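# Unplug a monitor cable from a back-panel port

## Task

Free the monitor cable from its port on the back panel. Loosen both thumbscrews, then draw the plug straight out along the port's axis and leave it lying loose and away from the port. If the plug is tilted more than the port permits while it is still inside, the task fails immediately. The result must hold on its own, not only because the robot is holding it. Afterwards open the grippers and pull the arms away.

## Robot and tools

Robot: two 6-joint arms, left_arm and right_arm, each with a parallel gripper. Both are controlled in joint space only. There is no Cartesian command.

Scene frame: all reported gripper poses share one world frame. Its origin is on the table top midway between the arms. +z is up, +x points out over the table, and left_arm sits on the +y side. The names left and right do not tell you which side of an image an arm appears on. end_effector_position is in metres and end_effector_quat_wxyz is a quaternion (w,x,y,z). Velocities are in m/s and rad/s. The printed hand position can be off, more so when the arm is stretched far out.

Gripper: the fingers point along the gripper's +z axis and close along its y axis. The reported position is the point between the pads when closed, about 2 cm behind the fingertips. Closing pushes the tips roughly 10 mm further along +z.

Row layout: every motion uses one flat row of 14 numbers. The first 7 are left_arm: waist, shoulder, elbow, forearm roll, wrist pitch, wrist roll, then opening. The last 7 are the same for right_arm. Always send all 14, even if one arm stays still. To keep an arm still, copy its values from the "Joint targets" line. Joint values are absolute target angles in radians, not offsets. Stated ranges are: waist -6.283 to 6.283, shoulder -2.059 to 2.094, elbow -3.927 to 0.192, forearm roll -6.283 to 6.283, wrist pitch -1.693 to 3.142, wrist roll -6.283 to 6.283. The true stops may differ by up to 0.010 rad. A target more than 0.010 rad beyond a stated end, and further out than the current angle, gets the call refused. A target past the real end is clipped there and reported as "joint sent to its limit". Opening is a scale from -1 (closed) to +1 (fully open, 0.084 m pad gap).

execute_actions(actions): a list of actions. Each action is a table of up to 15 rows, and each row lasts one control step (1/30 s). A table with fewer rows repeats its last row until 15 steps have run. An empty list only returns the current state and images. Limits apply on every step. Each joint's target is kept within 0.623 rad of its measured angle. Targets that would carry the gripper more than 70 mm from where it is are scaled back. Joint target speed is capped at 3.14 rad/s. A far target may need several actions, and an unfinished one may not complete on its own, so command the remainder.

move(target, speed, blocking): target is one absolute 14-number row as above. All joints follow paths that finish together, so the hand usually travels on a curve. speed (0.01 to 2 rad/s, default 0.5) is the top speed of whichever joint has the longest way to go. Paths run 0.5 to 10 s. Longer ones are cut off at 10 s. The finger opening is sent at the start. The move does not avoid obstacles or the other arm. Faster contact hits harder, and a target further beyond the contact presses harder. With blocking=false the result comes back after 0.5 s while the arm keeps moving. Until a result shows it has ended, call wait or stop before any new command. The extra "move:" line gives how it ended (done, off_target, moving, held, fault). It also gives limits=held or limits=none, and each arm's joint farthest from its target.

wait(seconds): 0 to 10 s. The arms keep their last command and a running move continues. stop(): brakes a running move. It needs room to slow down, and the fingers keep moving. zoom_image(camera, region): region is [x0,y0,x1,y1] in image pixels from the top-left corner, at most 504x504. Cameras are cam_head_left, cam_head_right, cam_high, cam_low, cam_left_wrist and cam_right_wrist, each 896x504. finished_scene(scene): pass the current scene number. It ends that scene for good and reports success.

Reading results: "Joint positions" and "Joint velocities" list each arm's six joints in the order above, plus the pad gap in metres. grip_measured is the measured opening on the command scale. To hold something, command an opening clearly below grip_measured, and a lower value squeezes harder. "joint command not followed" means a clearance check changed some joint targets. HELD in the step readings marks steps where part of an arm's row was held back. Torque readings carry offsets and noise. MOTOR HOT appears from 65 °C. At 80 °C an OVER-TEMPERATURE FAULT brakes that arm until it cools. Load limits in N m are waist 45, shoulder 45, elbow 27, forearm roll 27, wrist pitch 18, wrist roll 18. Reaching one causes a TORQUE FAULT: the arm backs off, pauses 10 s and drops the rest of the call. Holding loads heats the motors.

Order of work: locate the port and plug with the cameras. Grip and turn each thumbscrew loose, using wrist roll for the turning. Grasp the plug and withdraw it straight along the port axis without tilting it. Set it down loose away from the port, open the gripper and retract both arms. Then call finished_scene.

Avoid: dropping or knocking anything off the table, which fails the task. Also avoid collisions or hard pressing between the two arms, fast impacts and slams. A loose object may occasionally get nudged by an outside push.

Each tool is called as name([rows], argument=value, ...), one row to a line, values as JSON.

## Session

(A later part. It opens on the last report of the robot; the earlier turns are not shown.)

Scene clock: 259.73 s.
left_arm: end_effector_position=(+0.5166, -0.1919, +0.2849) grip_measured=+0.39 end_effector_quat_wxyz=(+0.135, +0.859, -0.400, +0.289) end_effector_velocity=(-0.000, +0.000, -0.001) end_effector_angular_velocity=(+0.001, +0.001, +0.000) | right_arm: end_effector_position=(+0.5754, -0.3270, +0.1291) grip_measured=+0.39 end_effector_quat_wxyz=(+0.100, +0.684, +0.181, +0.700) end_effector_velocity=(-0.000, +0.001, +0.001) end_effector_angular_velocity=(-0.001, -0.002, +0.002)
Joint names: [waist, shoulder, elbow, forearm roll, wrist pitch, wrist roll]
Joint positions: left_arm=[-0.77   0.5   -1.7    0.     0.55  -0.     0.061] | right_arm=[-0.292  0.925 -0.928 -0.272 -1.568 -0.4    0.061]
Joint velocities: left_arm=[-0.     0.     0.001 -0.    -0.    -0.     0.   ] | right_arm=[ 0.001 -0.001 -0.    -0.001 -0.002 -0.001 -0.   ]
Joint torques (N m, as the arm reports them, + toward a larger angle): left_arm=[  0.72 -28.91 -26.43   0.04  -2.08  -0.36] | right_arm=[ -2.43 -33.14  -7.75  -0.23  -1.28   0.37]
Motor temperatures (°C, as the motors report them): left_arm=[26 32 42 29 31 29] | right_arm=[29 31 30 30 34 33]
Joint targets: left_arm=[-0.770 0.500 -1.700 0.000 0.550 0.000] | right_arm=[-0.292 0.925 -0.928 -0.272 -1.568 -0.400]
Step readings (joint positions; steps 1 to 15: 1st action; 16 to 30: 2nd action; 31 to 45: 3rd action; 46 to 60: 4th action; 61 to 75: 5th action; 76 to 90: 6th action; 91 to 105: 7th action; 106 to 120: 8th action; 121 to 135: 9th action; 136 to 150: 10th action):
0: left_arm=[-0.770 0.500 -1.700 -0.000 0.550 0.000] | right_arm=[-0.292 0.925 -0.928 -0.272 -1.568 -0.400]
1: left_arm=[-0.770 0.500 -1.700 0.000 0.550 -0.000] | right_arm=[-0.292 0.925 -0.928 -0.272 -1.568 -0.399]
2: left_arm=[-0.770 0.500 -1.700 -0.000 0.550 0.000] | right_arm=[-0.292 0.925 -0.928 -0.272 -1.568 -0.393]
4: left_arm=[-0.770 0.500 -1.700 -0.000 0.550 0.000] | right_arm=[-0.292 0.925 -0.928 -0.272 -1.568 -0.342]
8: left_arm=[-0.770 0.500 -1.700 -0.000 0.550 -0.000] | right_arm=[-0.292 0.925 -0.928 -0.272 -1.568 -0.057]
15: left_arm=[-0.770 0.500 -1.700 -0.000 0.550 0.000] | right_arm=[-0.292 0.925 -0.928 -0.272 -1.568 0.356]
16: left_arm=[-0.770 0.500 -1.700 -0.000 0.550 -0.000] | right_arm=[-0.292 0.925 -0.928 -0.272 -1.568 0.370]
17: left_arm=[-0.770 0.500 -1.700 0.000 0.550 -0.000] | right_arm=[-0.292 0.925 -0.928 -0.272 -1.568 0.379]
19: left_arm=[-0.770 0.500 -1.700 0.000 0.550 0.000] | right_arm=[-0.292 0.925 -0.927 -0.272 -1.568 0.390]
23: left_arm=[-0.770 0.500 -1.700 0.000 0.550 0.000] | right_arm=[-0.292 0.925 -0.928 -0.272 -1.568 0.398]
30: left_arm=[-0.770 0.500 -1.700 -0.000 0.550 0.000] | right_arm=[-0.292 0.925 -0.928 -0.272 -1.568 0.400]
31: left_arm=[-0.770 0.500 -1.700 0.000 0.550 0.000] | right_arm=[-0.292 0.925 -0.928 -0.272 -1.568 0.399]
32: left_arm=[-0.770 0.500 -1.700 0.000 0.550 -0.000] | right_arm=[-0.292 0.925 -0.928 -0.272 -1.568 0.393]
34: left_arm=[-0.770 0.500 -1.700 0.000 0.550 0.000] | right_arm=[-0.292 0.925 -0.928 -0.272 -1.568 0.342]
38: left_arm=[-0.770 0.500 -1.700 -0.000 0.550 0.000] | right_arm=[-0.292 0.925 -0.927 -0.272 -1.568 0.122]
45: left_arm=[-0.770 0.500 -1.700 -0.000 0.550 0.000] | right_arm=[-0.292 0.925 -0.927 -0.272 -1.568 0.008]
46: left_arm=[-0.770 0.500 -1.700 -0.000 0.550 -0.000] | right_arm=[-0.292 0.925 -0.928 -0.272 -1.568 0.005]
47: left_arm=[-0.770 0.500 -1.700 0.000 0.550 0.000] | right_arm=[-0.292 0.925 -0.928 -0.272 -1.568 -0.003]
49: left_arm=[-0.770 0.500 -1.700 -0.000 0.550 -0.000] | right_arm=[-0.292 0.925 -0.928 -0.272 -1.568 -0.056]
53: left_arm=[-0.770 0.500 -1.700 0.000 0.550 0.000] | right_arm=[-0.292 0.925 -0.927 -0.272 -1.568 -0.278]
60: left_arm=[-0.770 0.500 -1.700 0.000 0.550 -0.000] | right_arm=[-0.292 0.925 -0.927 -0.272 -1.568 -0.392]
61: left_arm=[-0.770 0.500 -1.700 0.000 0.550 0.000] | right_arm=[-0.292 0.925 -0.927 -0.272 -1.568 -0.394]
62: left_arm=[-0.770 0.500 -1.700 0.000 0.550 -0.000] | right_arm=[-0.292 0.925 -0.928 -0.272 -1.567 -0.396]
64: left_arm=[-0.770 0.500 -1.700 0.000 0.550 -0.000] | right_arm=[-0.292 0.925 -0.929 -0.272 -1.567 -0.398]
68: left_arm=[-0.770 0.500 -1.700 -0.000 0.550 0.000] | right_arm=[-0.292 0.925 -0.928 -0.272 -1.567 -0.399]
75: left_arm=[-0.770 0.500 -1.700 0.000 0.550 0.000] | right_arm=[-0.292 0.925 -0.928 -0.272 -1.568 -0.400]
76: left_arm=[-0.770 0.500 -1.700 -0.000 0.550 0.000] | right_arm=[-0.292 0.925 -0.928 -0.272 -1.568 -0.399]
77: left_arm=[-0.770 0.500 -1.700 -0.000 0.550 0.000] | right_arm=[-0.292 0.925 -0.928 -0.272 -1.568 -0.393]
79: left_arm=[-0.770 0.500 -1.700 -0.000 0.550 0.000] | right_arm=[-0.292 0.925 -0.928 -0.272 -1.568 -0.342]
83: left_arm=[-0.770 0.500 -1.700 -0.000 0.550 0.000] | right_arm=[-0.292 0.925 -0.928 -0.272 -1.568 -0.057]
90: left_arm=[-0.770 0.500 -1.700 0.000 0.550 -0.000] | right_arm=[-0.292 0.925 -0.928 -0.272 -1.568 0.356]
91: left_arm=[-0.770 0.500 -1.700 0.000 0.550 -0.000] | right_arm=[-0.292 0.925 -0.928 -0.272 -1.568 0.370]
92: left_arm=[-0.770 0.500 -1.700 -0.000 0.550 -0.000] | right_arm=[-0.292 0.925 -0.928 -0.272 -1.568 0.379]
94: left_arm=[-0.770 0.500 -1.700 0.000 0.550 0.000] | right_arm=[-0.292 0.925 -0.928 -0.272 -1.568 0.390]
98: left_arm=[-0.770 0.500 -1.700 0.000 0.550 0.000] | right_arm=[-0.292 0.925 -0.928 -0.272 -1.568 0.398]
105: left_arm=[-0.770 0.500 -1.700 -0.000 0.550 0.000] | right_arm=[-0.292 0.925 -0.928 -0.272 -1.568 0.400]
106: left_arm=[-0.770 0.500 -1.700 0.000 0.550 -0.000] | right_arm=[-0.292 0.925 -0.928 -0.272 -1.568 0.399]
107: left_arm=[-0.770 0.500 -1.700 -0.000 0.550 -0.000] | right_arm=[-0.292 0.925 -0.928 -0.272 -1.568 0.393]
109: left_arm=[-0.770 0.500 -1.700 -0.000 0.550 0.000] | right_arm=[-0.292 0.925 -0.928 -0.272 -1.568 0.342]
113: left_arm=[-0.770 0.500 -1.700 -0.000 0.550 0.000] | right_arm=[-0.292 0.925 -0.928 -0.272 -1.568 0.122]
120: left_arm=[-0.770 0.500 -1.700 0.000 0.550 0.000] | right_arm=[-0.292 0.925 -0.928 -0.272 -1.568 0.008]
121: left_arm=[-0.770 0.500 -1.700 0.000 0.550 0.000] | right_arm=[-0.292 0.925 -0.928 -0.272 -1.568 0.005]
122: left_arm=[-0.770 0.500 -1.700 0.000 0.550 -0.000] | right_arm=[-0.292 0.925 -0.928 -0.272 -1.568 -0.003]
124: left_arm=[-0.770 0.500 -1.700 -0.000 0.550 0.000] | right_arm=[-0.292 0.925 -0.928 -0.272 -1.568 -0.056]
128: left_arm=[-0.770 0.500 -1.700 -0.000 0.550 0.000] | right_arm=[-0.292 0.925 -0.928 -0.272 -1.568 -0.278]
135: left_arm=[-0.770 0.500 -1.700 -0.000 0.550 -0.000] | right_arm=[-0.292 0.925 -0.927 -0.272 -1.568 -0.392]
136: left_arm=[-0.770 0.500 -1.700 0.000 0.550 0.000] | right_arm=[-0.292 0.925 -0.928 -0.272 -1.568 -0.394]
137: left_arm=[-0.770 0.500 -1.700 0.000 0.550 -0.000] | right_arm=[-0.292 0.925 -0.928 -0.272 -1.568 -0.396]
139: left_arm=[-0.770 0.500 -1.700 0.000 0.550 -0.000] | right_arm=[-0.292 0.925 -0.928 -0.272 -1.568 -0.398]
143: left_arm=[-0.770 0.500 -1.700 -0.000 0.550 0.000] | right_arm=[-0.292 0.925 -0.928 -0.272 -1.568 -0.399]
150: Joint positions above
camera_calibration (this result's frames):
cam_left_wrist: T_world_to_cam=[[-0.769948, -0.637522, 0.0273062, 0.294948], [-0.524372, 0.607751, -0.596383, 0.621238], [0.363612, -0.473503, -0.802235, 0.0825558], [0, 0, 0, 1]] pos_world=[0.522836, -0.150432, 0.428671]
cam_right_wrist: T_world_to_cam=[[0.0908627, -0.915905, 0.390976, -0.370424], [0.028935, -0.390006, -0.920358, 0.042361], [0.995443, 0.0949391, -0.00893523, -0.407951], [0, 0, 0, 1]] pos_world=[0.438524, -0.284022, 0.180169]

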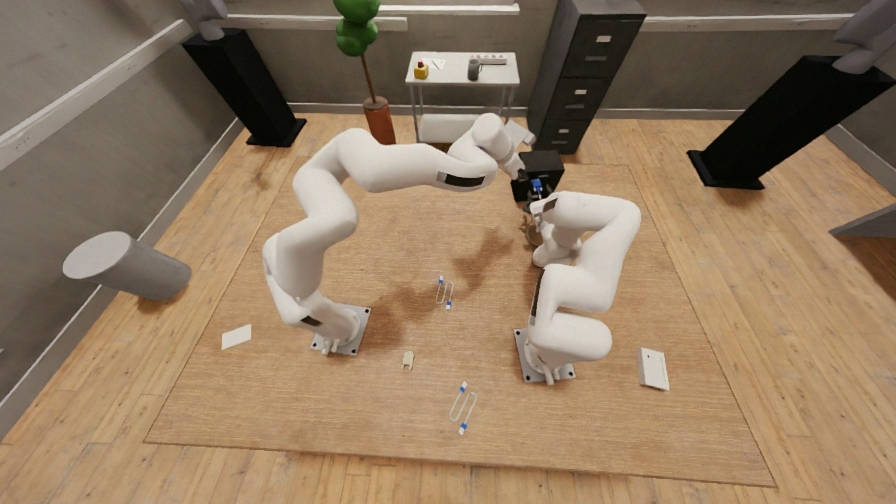

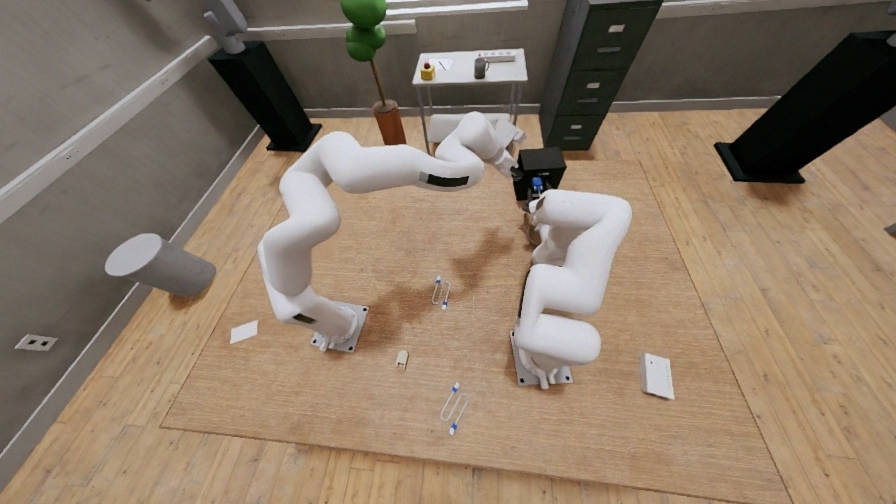

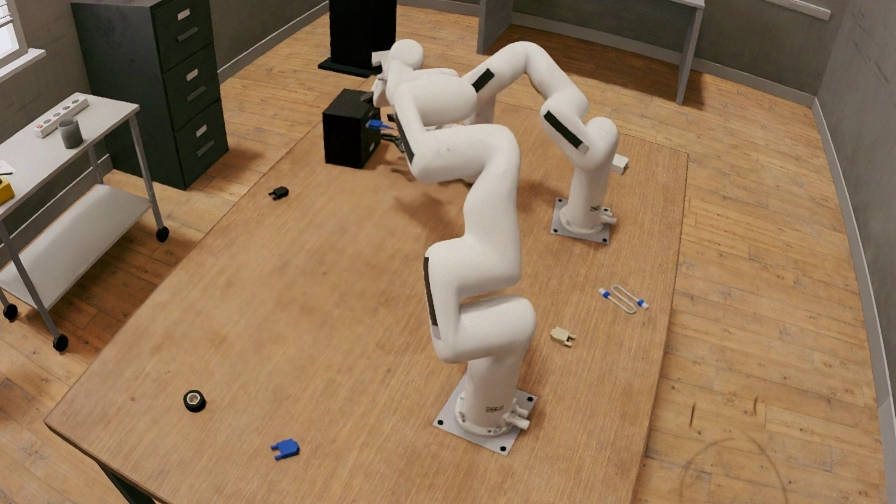

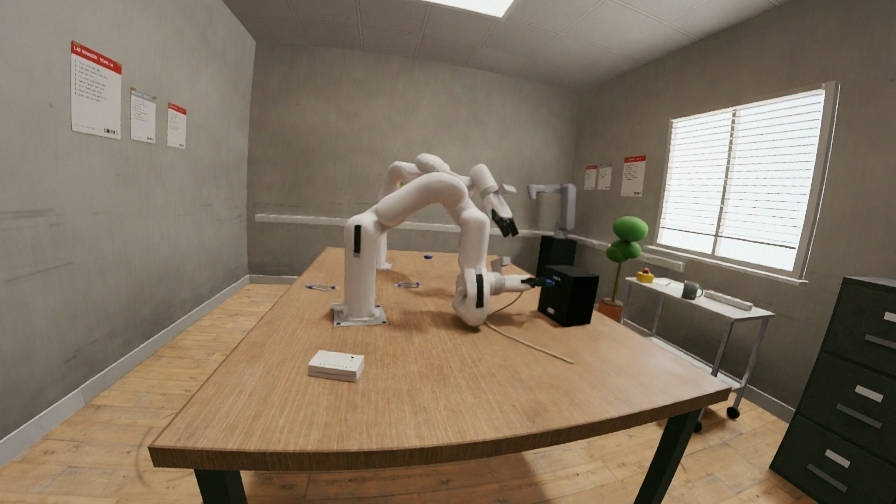

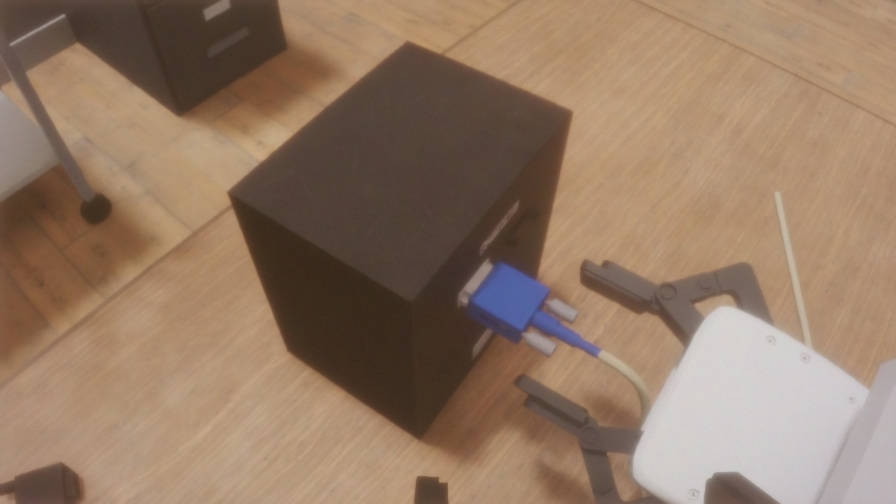

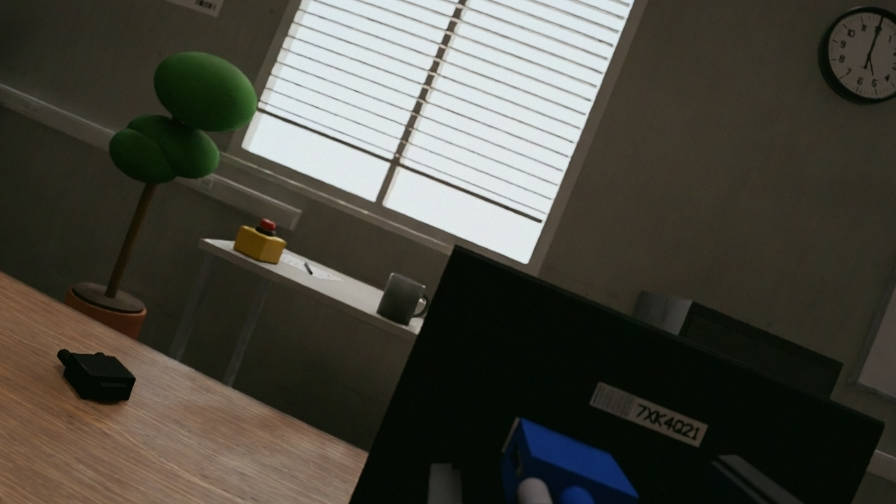

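move(target=[-0.77,0.5,-1.7,0,0.55,0,0.4,-0.2843,0.9325,-0.9657,-0.2643,-1.5385,0.009,0.1], speed=0.4)

move(target=[-0.77,0.5,-1.7,0,0.55,0,0.4,-0.2843,0.9325,-0.9657,-0.2643,-1.5385,0.009,-1])

move(target=[-0.77,0.5,-1.7,0,0.55,0,0.4,-0.2958,0.9212,-0.9087,-0.2758,-1.583,-0.004,-1], speed=0.025)

Scene clock: 279.77 s.
left_arm: end_effector_position=(+0.5166, -0.1919, +0.2849) grip_measured=+0.39 end_effector_quat_wxyz=(+0.135, +0.859, -0.400, +0.289) end_effector_velocity=(+0.000, +0.000, +0.000) end_effector_angular_velocity=(-0.000, -0.000, +0.001) | right_arm: end_effector_position=(+0.5869, -0.3255, +0.1297) grip_measured=+0.09 end_effector_quat_wxyz=(-0.041, +0.706, +0.041, +0.706) end_effector_velocity=(+0.000, -0.000, +0.001) end_effector_angular_velocity=(+0.002, -0.001, -0.001)
Joint names: [waist, shoulder, elbow, forearm roll, wrist pitch, wrist roll]
Joint positions: left_arm=[-0.77   0.5   -1.7   -0.     0.55  -0.     0.061] | right_arm=[-0.284  0.933 -0.966 -0.264 -1.538  0.009  0.048]
Joint velocities: left_arm=[ 0.001 -0.     0.     0.001 -0.    -0.    -0.   ] | right_arm=[-0.    -0.001 -0.     0.    -0.     0.002  0.   ]
Joint torques (N m, as the arm reports them, + toward a larger angle): left_arm=[  0.61 -28.96 -26.13   0.46  -2.16  -0.71] | right_arm=[ -2.2  -35.7   -9.97  -0.01  -1.42   0.26]
Motor temperatures (°C, as the motors report them): left_arm=[26 32 42 29 31 29] | right_arm=[29 31 30 30 34 33]
Joint targets: left_arm=[-0.770 0.500 -1.700 0.000 0.550 0.000] | right_arm=[-0.284 0.933 -0.966 -0.264 -1.538 0.009]
move: done; limits=none; left_arm: farthest joint: the waist, 0.000 radians from its target (0.000 radians at the start); right_arm: farthest joint: the waist, 0.000 radians from its target (0.008 radians at the start)
camera_calibration (this result's frames):
cam_left_wrist: T_world_to_cam=[[-0.769948, -0.637522, 0.0273062, 0.294948], [-0.524372, 0.607751, -0.596383, 0.621237], [0.363612, -0.473503, -0.802235, 0.0825558], [0, 0, 0, 1]] pos_world=[0.522836, -0.150432, 0.428671]
cam_right_wrist: T_world_to_cam=[[0.099929, -0.994994, 0.000945884, -0.350809], [-0.0165143, -0.00260907, -0.99986, 0.206217], [0.994858, 0.0998994, -0.0166923, -0.41662], [0, 0, 0, 1]] pos_world=[0.452939, -0.306895, 0.199566]

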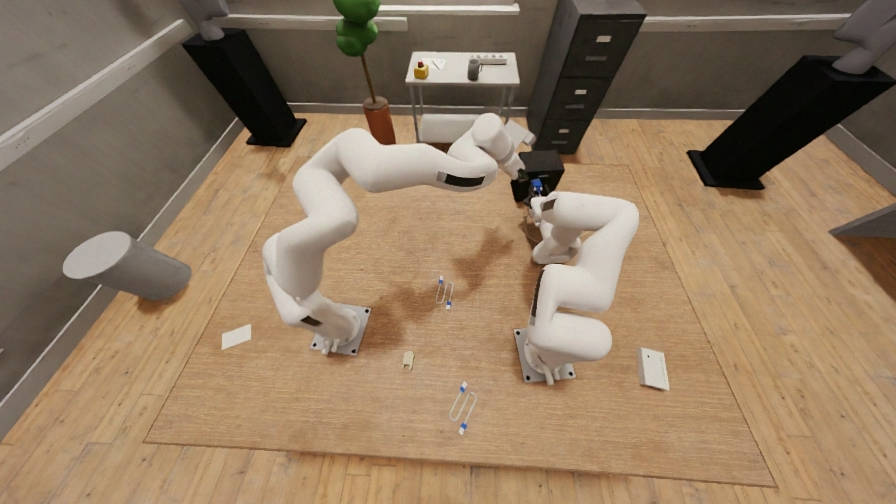

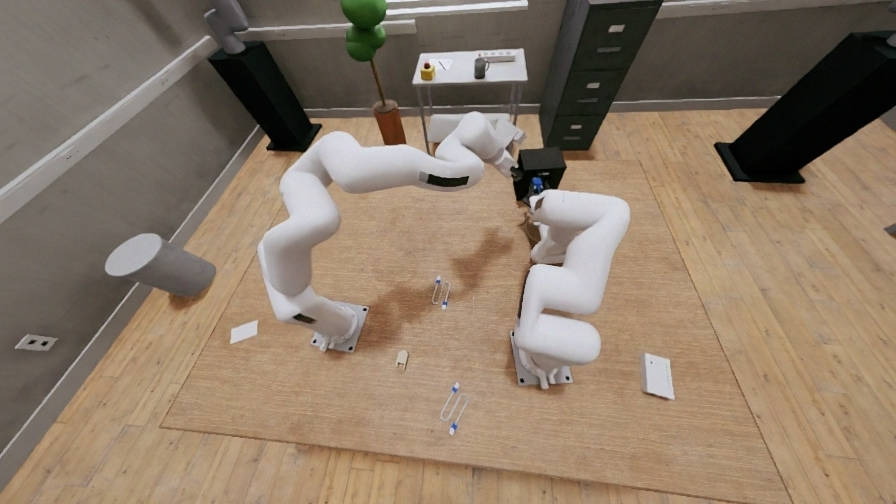

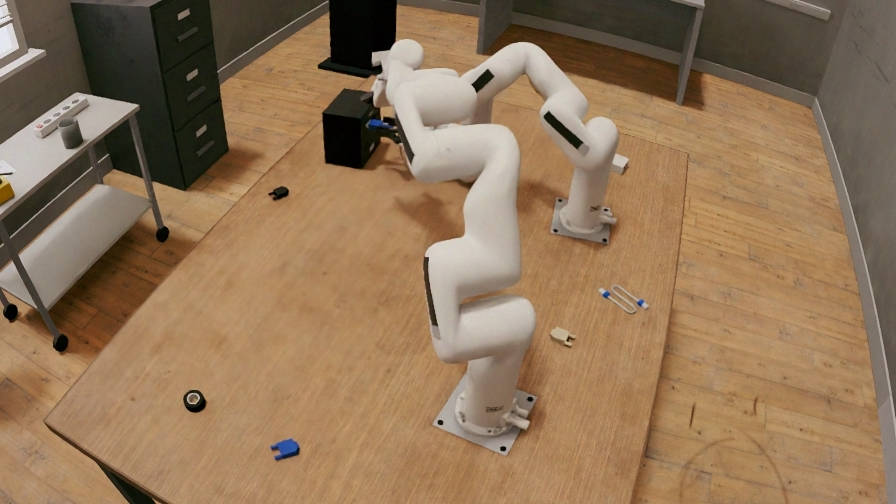

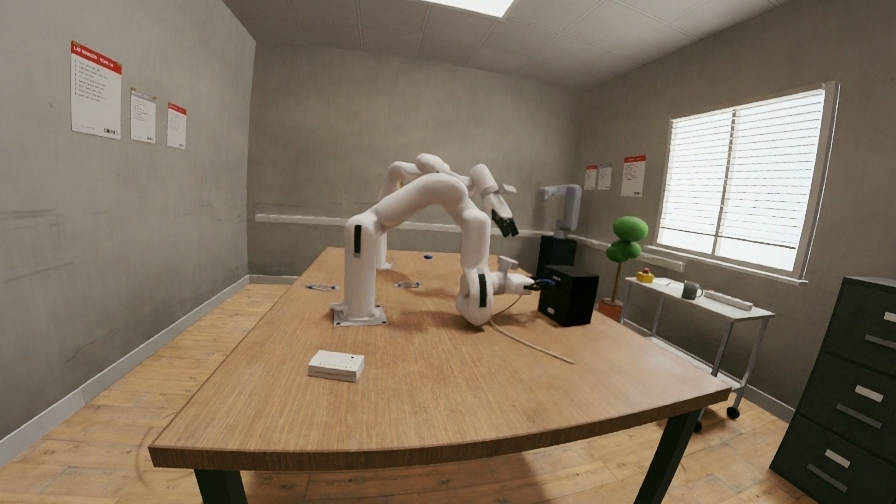

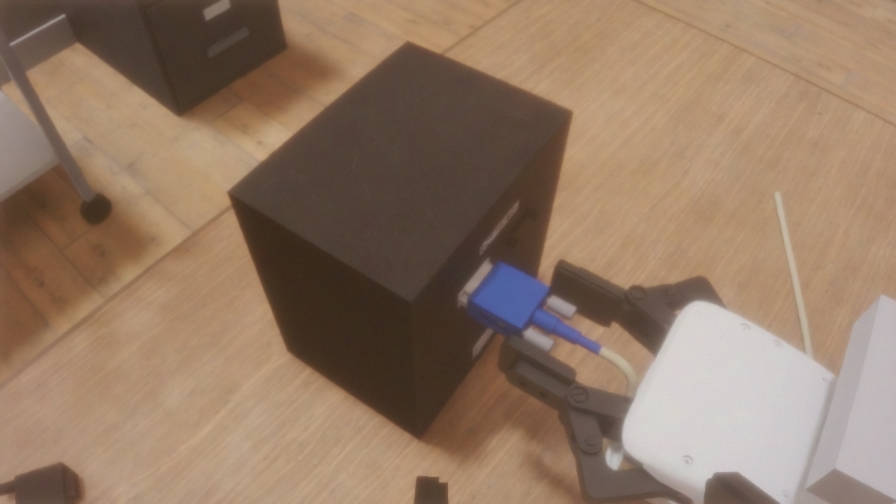

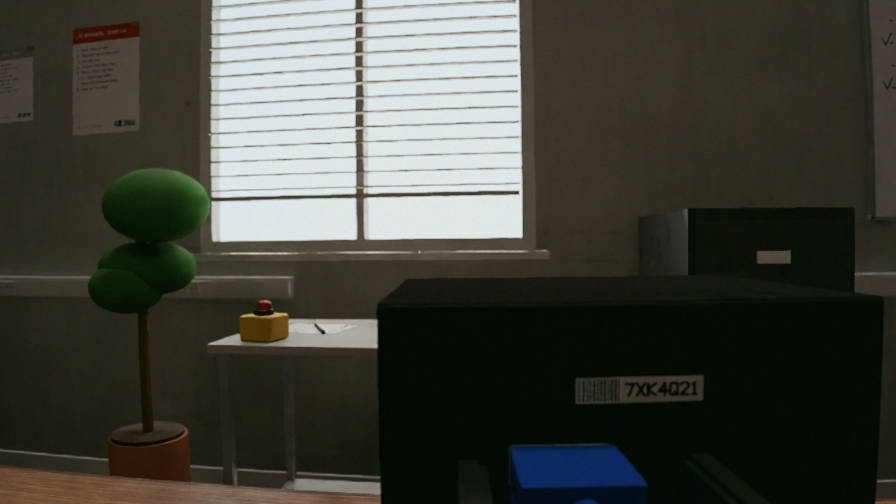

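Scene clock: 280.47 s.
left_arm: end_effector_position=(+0.5166, -0.1919, +0.2849) grip_measured=+0.39 end_effector_quat_wxyz=(+0.135, +0.859, -0.400, +0.289) end_effector_velocity=(+0.000, -0.000, -0.001) end_effector_angular_velocity=(+0.001, +0.000, -0.000) | right_arm: end_effector_position=(+0.5869, -0.3256, +0.1297) grip_measured=-0.29 end_effector_quat_wxyz=(-0.041, +0.706, +0.041, +0.706) end_effector_velocity=(+0.000, +0.000, +0.000) end_effector_angular_velocity=(-0.001, -0.000, +0.000)
Joint names: [waist, shoulder, elbow, forearm roll, wrist pitch, wrist roll]
Joint positions: left_arm=[-0.77   0.5   -1.7    0.     0.55   0.     0.061] | right_arm=[-0.284  0.933 -0.965 -0.264 -1.539  0.009  0.031]
Joint velocities: left_arm=[ 0.     0.001 -0.     0.    -0.     0.     0.   ] | right_arm=[ 0.001 -0.001 -0.     0.     0.001 -0.001  0.   ]
Joint torques (N m, as the arm reports them, + toward a larger angle): left_arm=[  0.49 -28.55 -25.86   0.43  -2.07  -0.5 ] | right_arm=[ -1.28 -36.64 -11.14  -0.24  -0.78   0.26]
Motor temperatures (°C, as the motors report them): left_arm=[26 32 42 29 31 29] | right_arm=[29 31 30 30 34 33]
Joint targets: left_arm=[-0.770 0.500 -1.700 0.000 0.550 0.000] | right_arm=[-0.284 0.933 -0.966 -0.264 -1.538 0.009]
move: done; limits=none; left_arm: farthest joint: the waist, 0.000 radians from its target (0.000 radians at the start); right_arm: farthest joint: the waist, 0.000 radians from its target (0.000 radians at the start)
camera_calibration (this result's frames):
cam_left_wrist: T_world_to_cam=[[-0.769949, -0.637522, 0.027306, 0.294948], [-0.524372, 0.607751, -0.596383, 0.621237], [0.363612, -0.473503, -0.802235, 0.0825558], [0, 0, 0, 1]] pos_world=[0.522836, -0.150432, 0.428671]
cam_right_wrist: T_world_to_cam=[[0.0997631, -0.995011, 0.000718238, -0.35076], [-0.0165026, -0.00237635, -0.999861, 0.206276], [0.994874, 0.0997374, -0.0166574, -0.416617], [0, 0, 0, 1]] pos_world=[0.452879, -0.306967, 0.19956]

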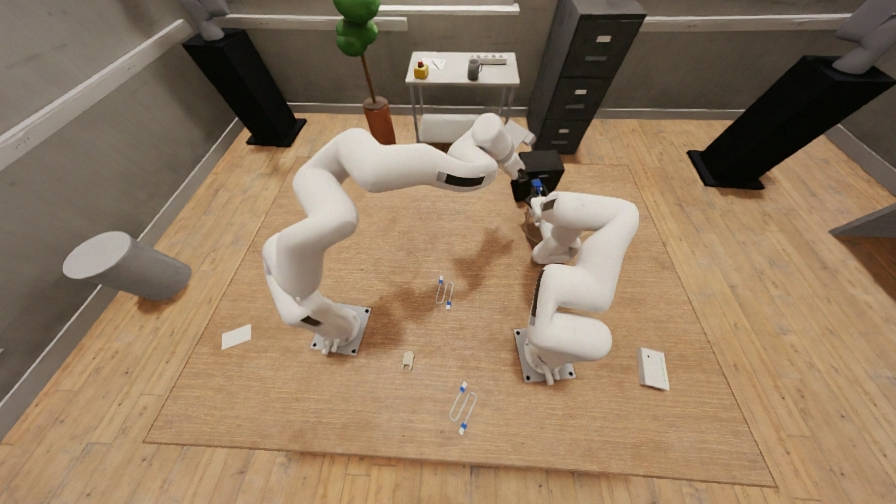

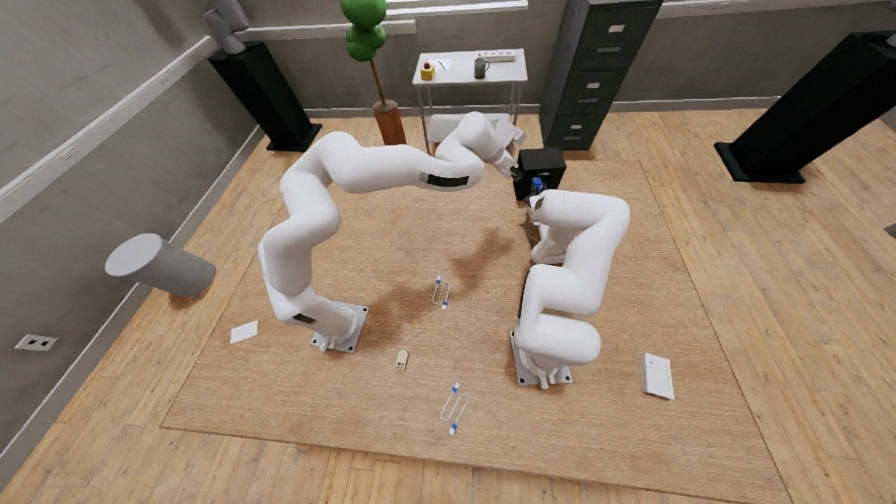

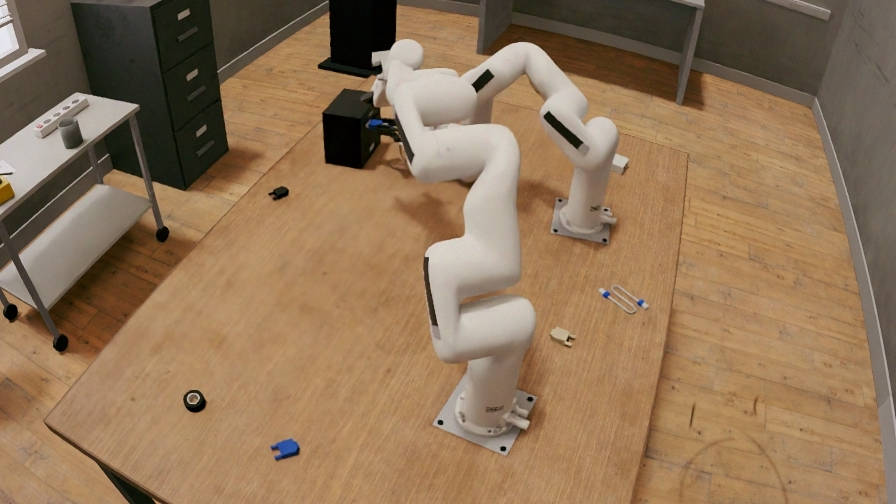

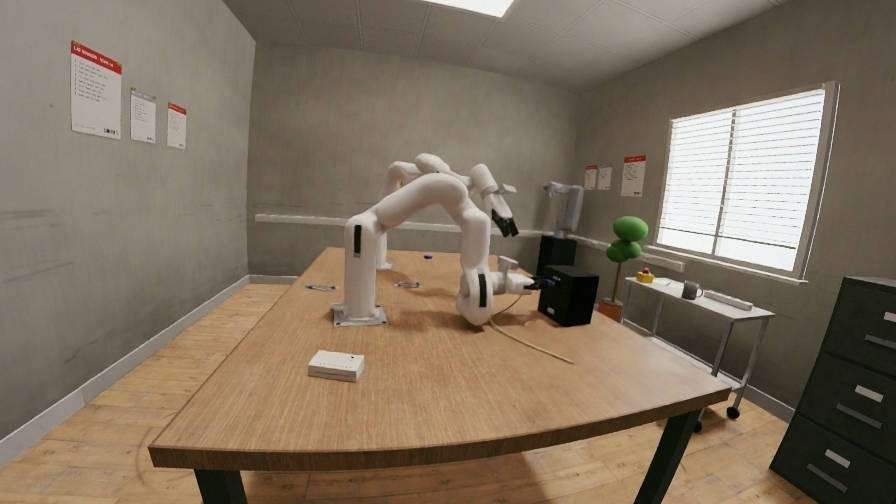

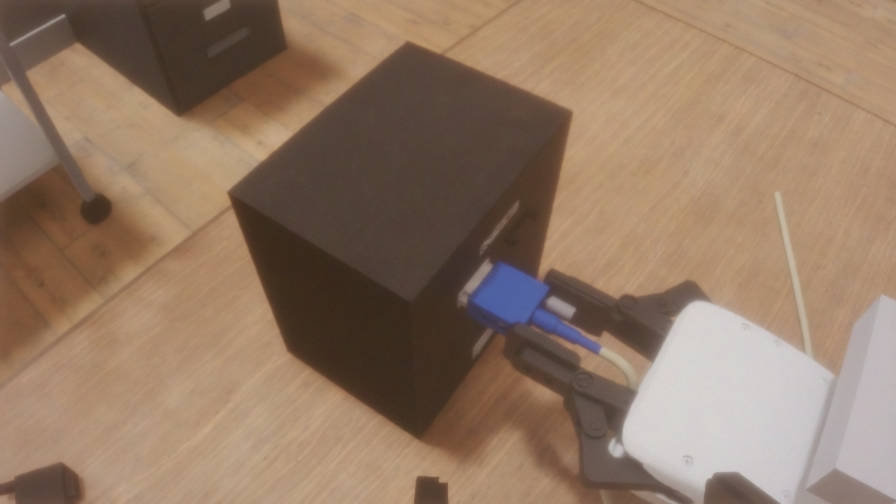

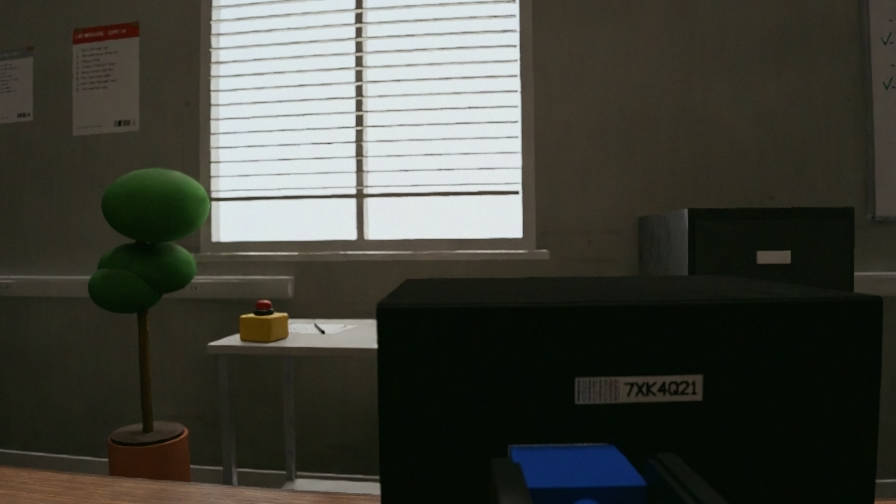

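Scene clock: 283.00 s.
left_arm: end_effector_position=(+0.5166, -0.1919, +0.2849) grip_measured=+0.39 end_effector_quat_wxyz=(+0.135, +0.859, -0.400, +0.289) end_effector_velocity=(+0.001, +0.000, +0.000) end_effector_angular_velocity=(-0.000, -0.000, +0.001) | right_arm: end_effector_position=(+0.5696, -0.3276, +0.1291) grip_measured=-0.30 end_effector_quat_wxyz=(-0.041, +0.706, +0.041, +0.706) end_effector_velocity=(-0.001, +0.001, +0.000) end_effector_angular_velocity=(-0.000, -0.002, +0.001)
Joint names: [waist, shoulder, elbow, forearm roll, wrist pitch, wrist roll]
Joint positions: left_arm=[-0.77   0.5   -1.7   -0.     0.55   0.     0.061] | right_arm=[-0.296  0.921 -0.909 -0.276 -1.583 -0.004  0.031]
Joint velocities: left_arm=[ 0.001 -0.    -0.     0.    -0.    -0.     0.   ] | right_arm=[ 0.001 -0.     0.002 -0.001 -0.003 -0.001  0.   ]
Joint torques (N m, as the arm reports them, + toward a larger angle): left_arm=[  0.44 -28.84 -25.59  -0.06  -1.98  -0.52] | right_arm=[ -1.45 -32.64  -6.73  -0.41  -1.17   0.29]
Motor temperatures (°C, as the motors report them): left_arm=[26 32 42 29 31 29] | right_arm=[29 31 30 30 34 33]
Joint targets: left_arm=[-0.770 0.500 -1.700 0.000 0.550 0.000] | right_arm=[-0.296 0.921 -0.909 -0.276 -1.583 -0.004]
move: done; limits=none; left_arm: farthest joint: the waist, 0.000 radians from its target (0.000 radians at the start); right_arm: farthest joint: the waist, 0.000 radians from its target (0.011 radians at the start)
camera_calibration (this result's frames):
cam_left_wrist: T_world_to_cam=[[-0.769949, -0.637521, 0.0273061, 0.294948], [-0.524372, 0.607751, -0.596383, 0.621237], [0.363612, -0.473503, -0.802235, 0.0825559], [0, 0, 0, 1]] pos_world=[0.522836, -0.150432, 0.428671]
cam_right_wrist: T_world_to_cam=[[0.100024, -0.994984, 0.00171558, -0.351375], [-0.0158528, -0.00331767, -0.999869, 0.204724], [0.994859, 0.0999839, -0.0161052, -0.399252], [0, 0, 0, 1]] pos_world=[0.435591, -0.309015, 0.198869]

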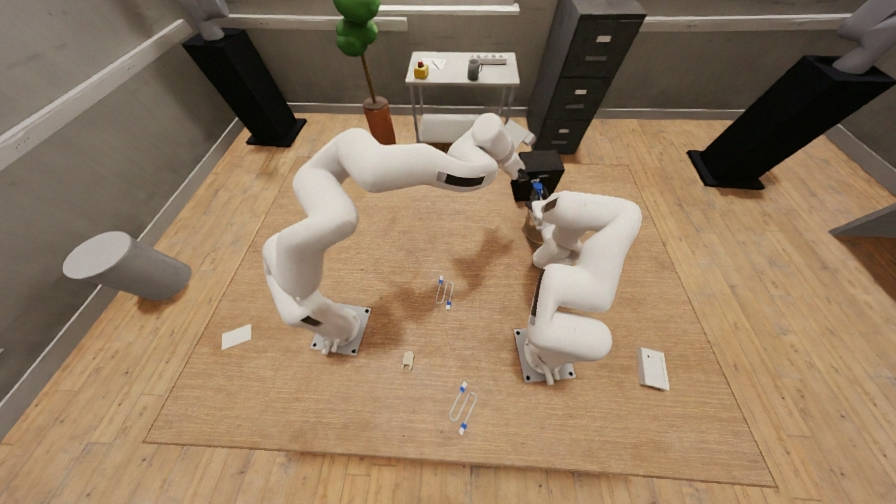

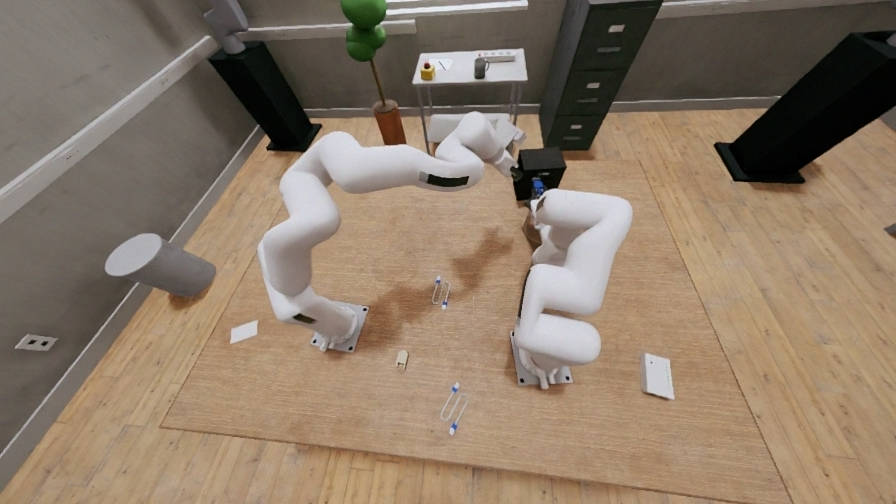

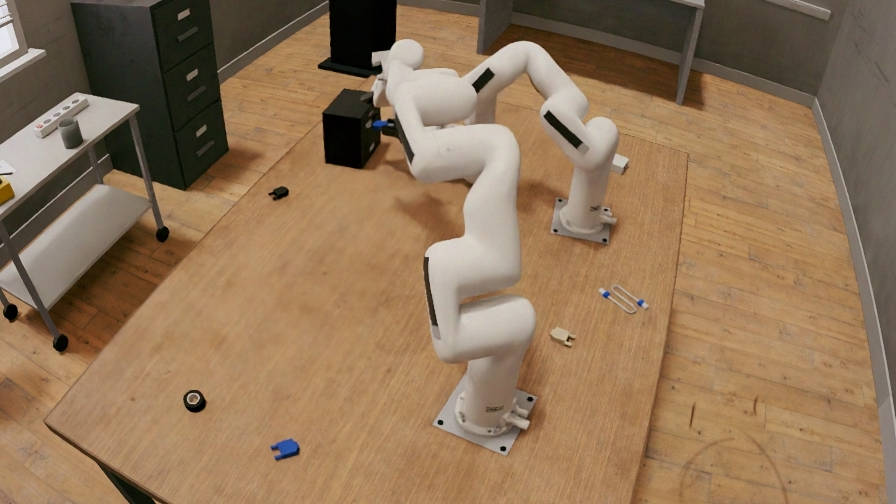

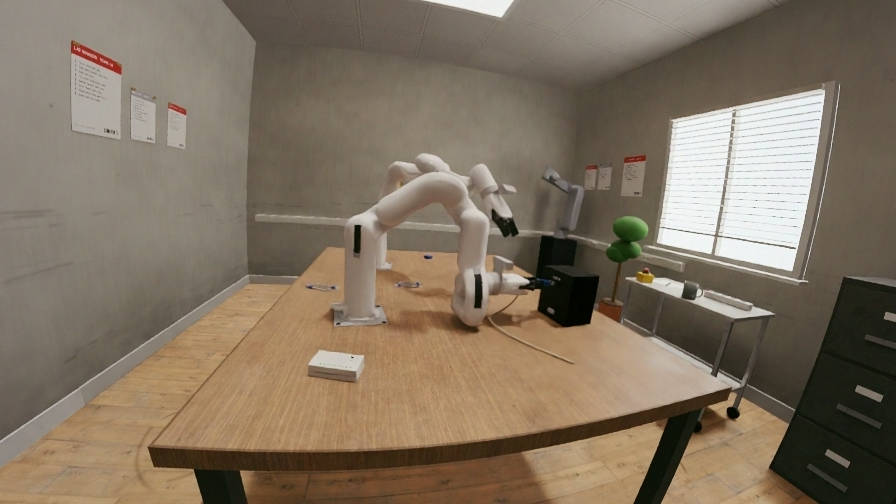

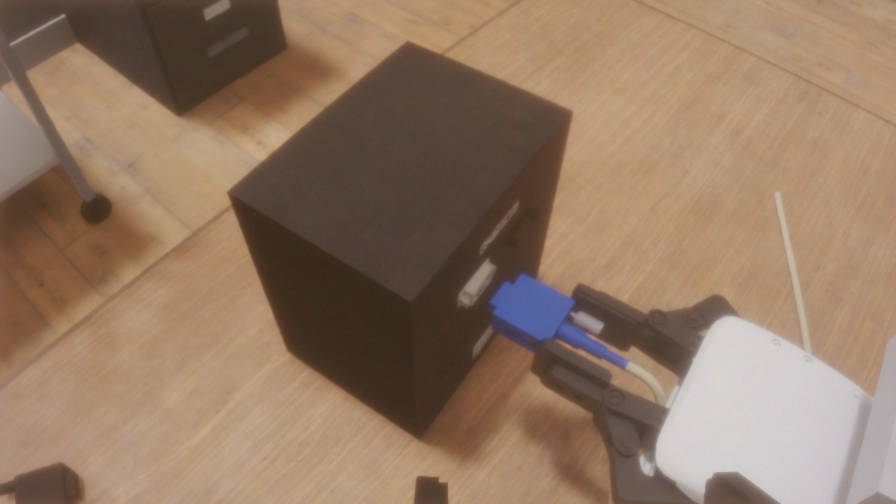

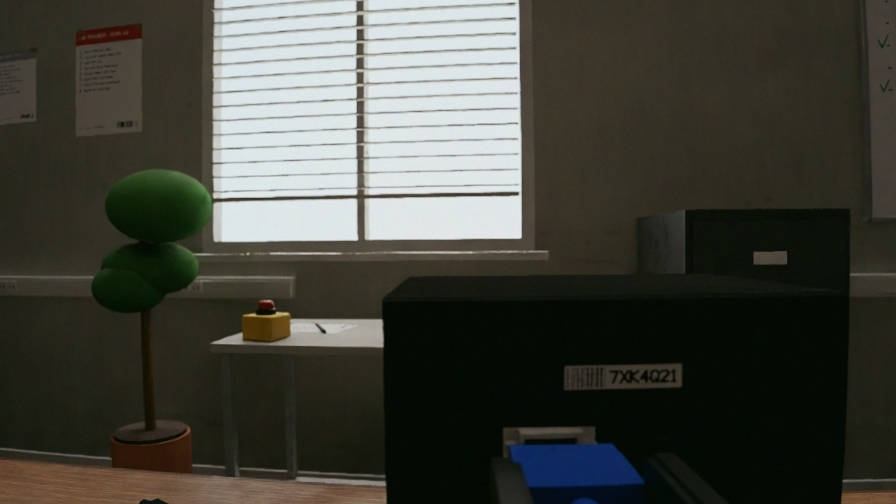

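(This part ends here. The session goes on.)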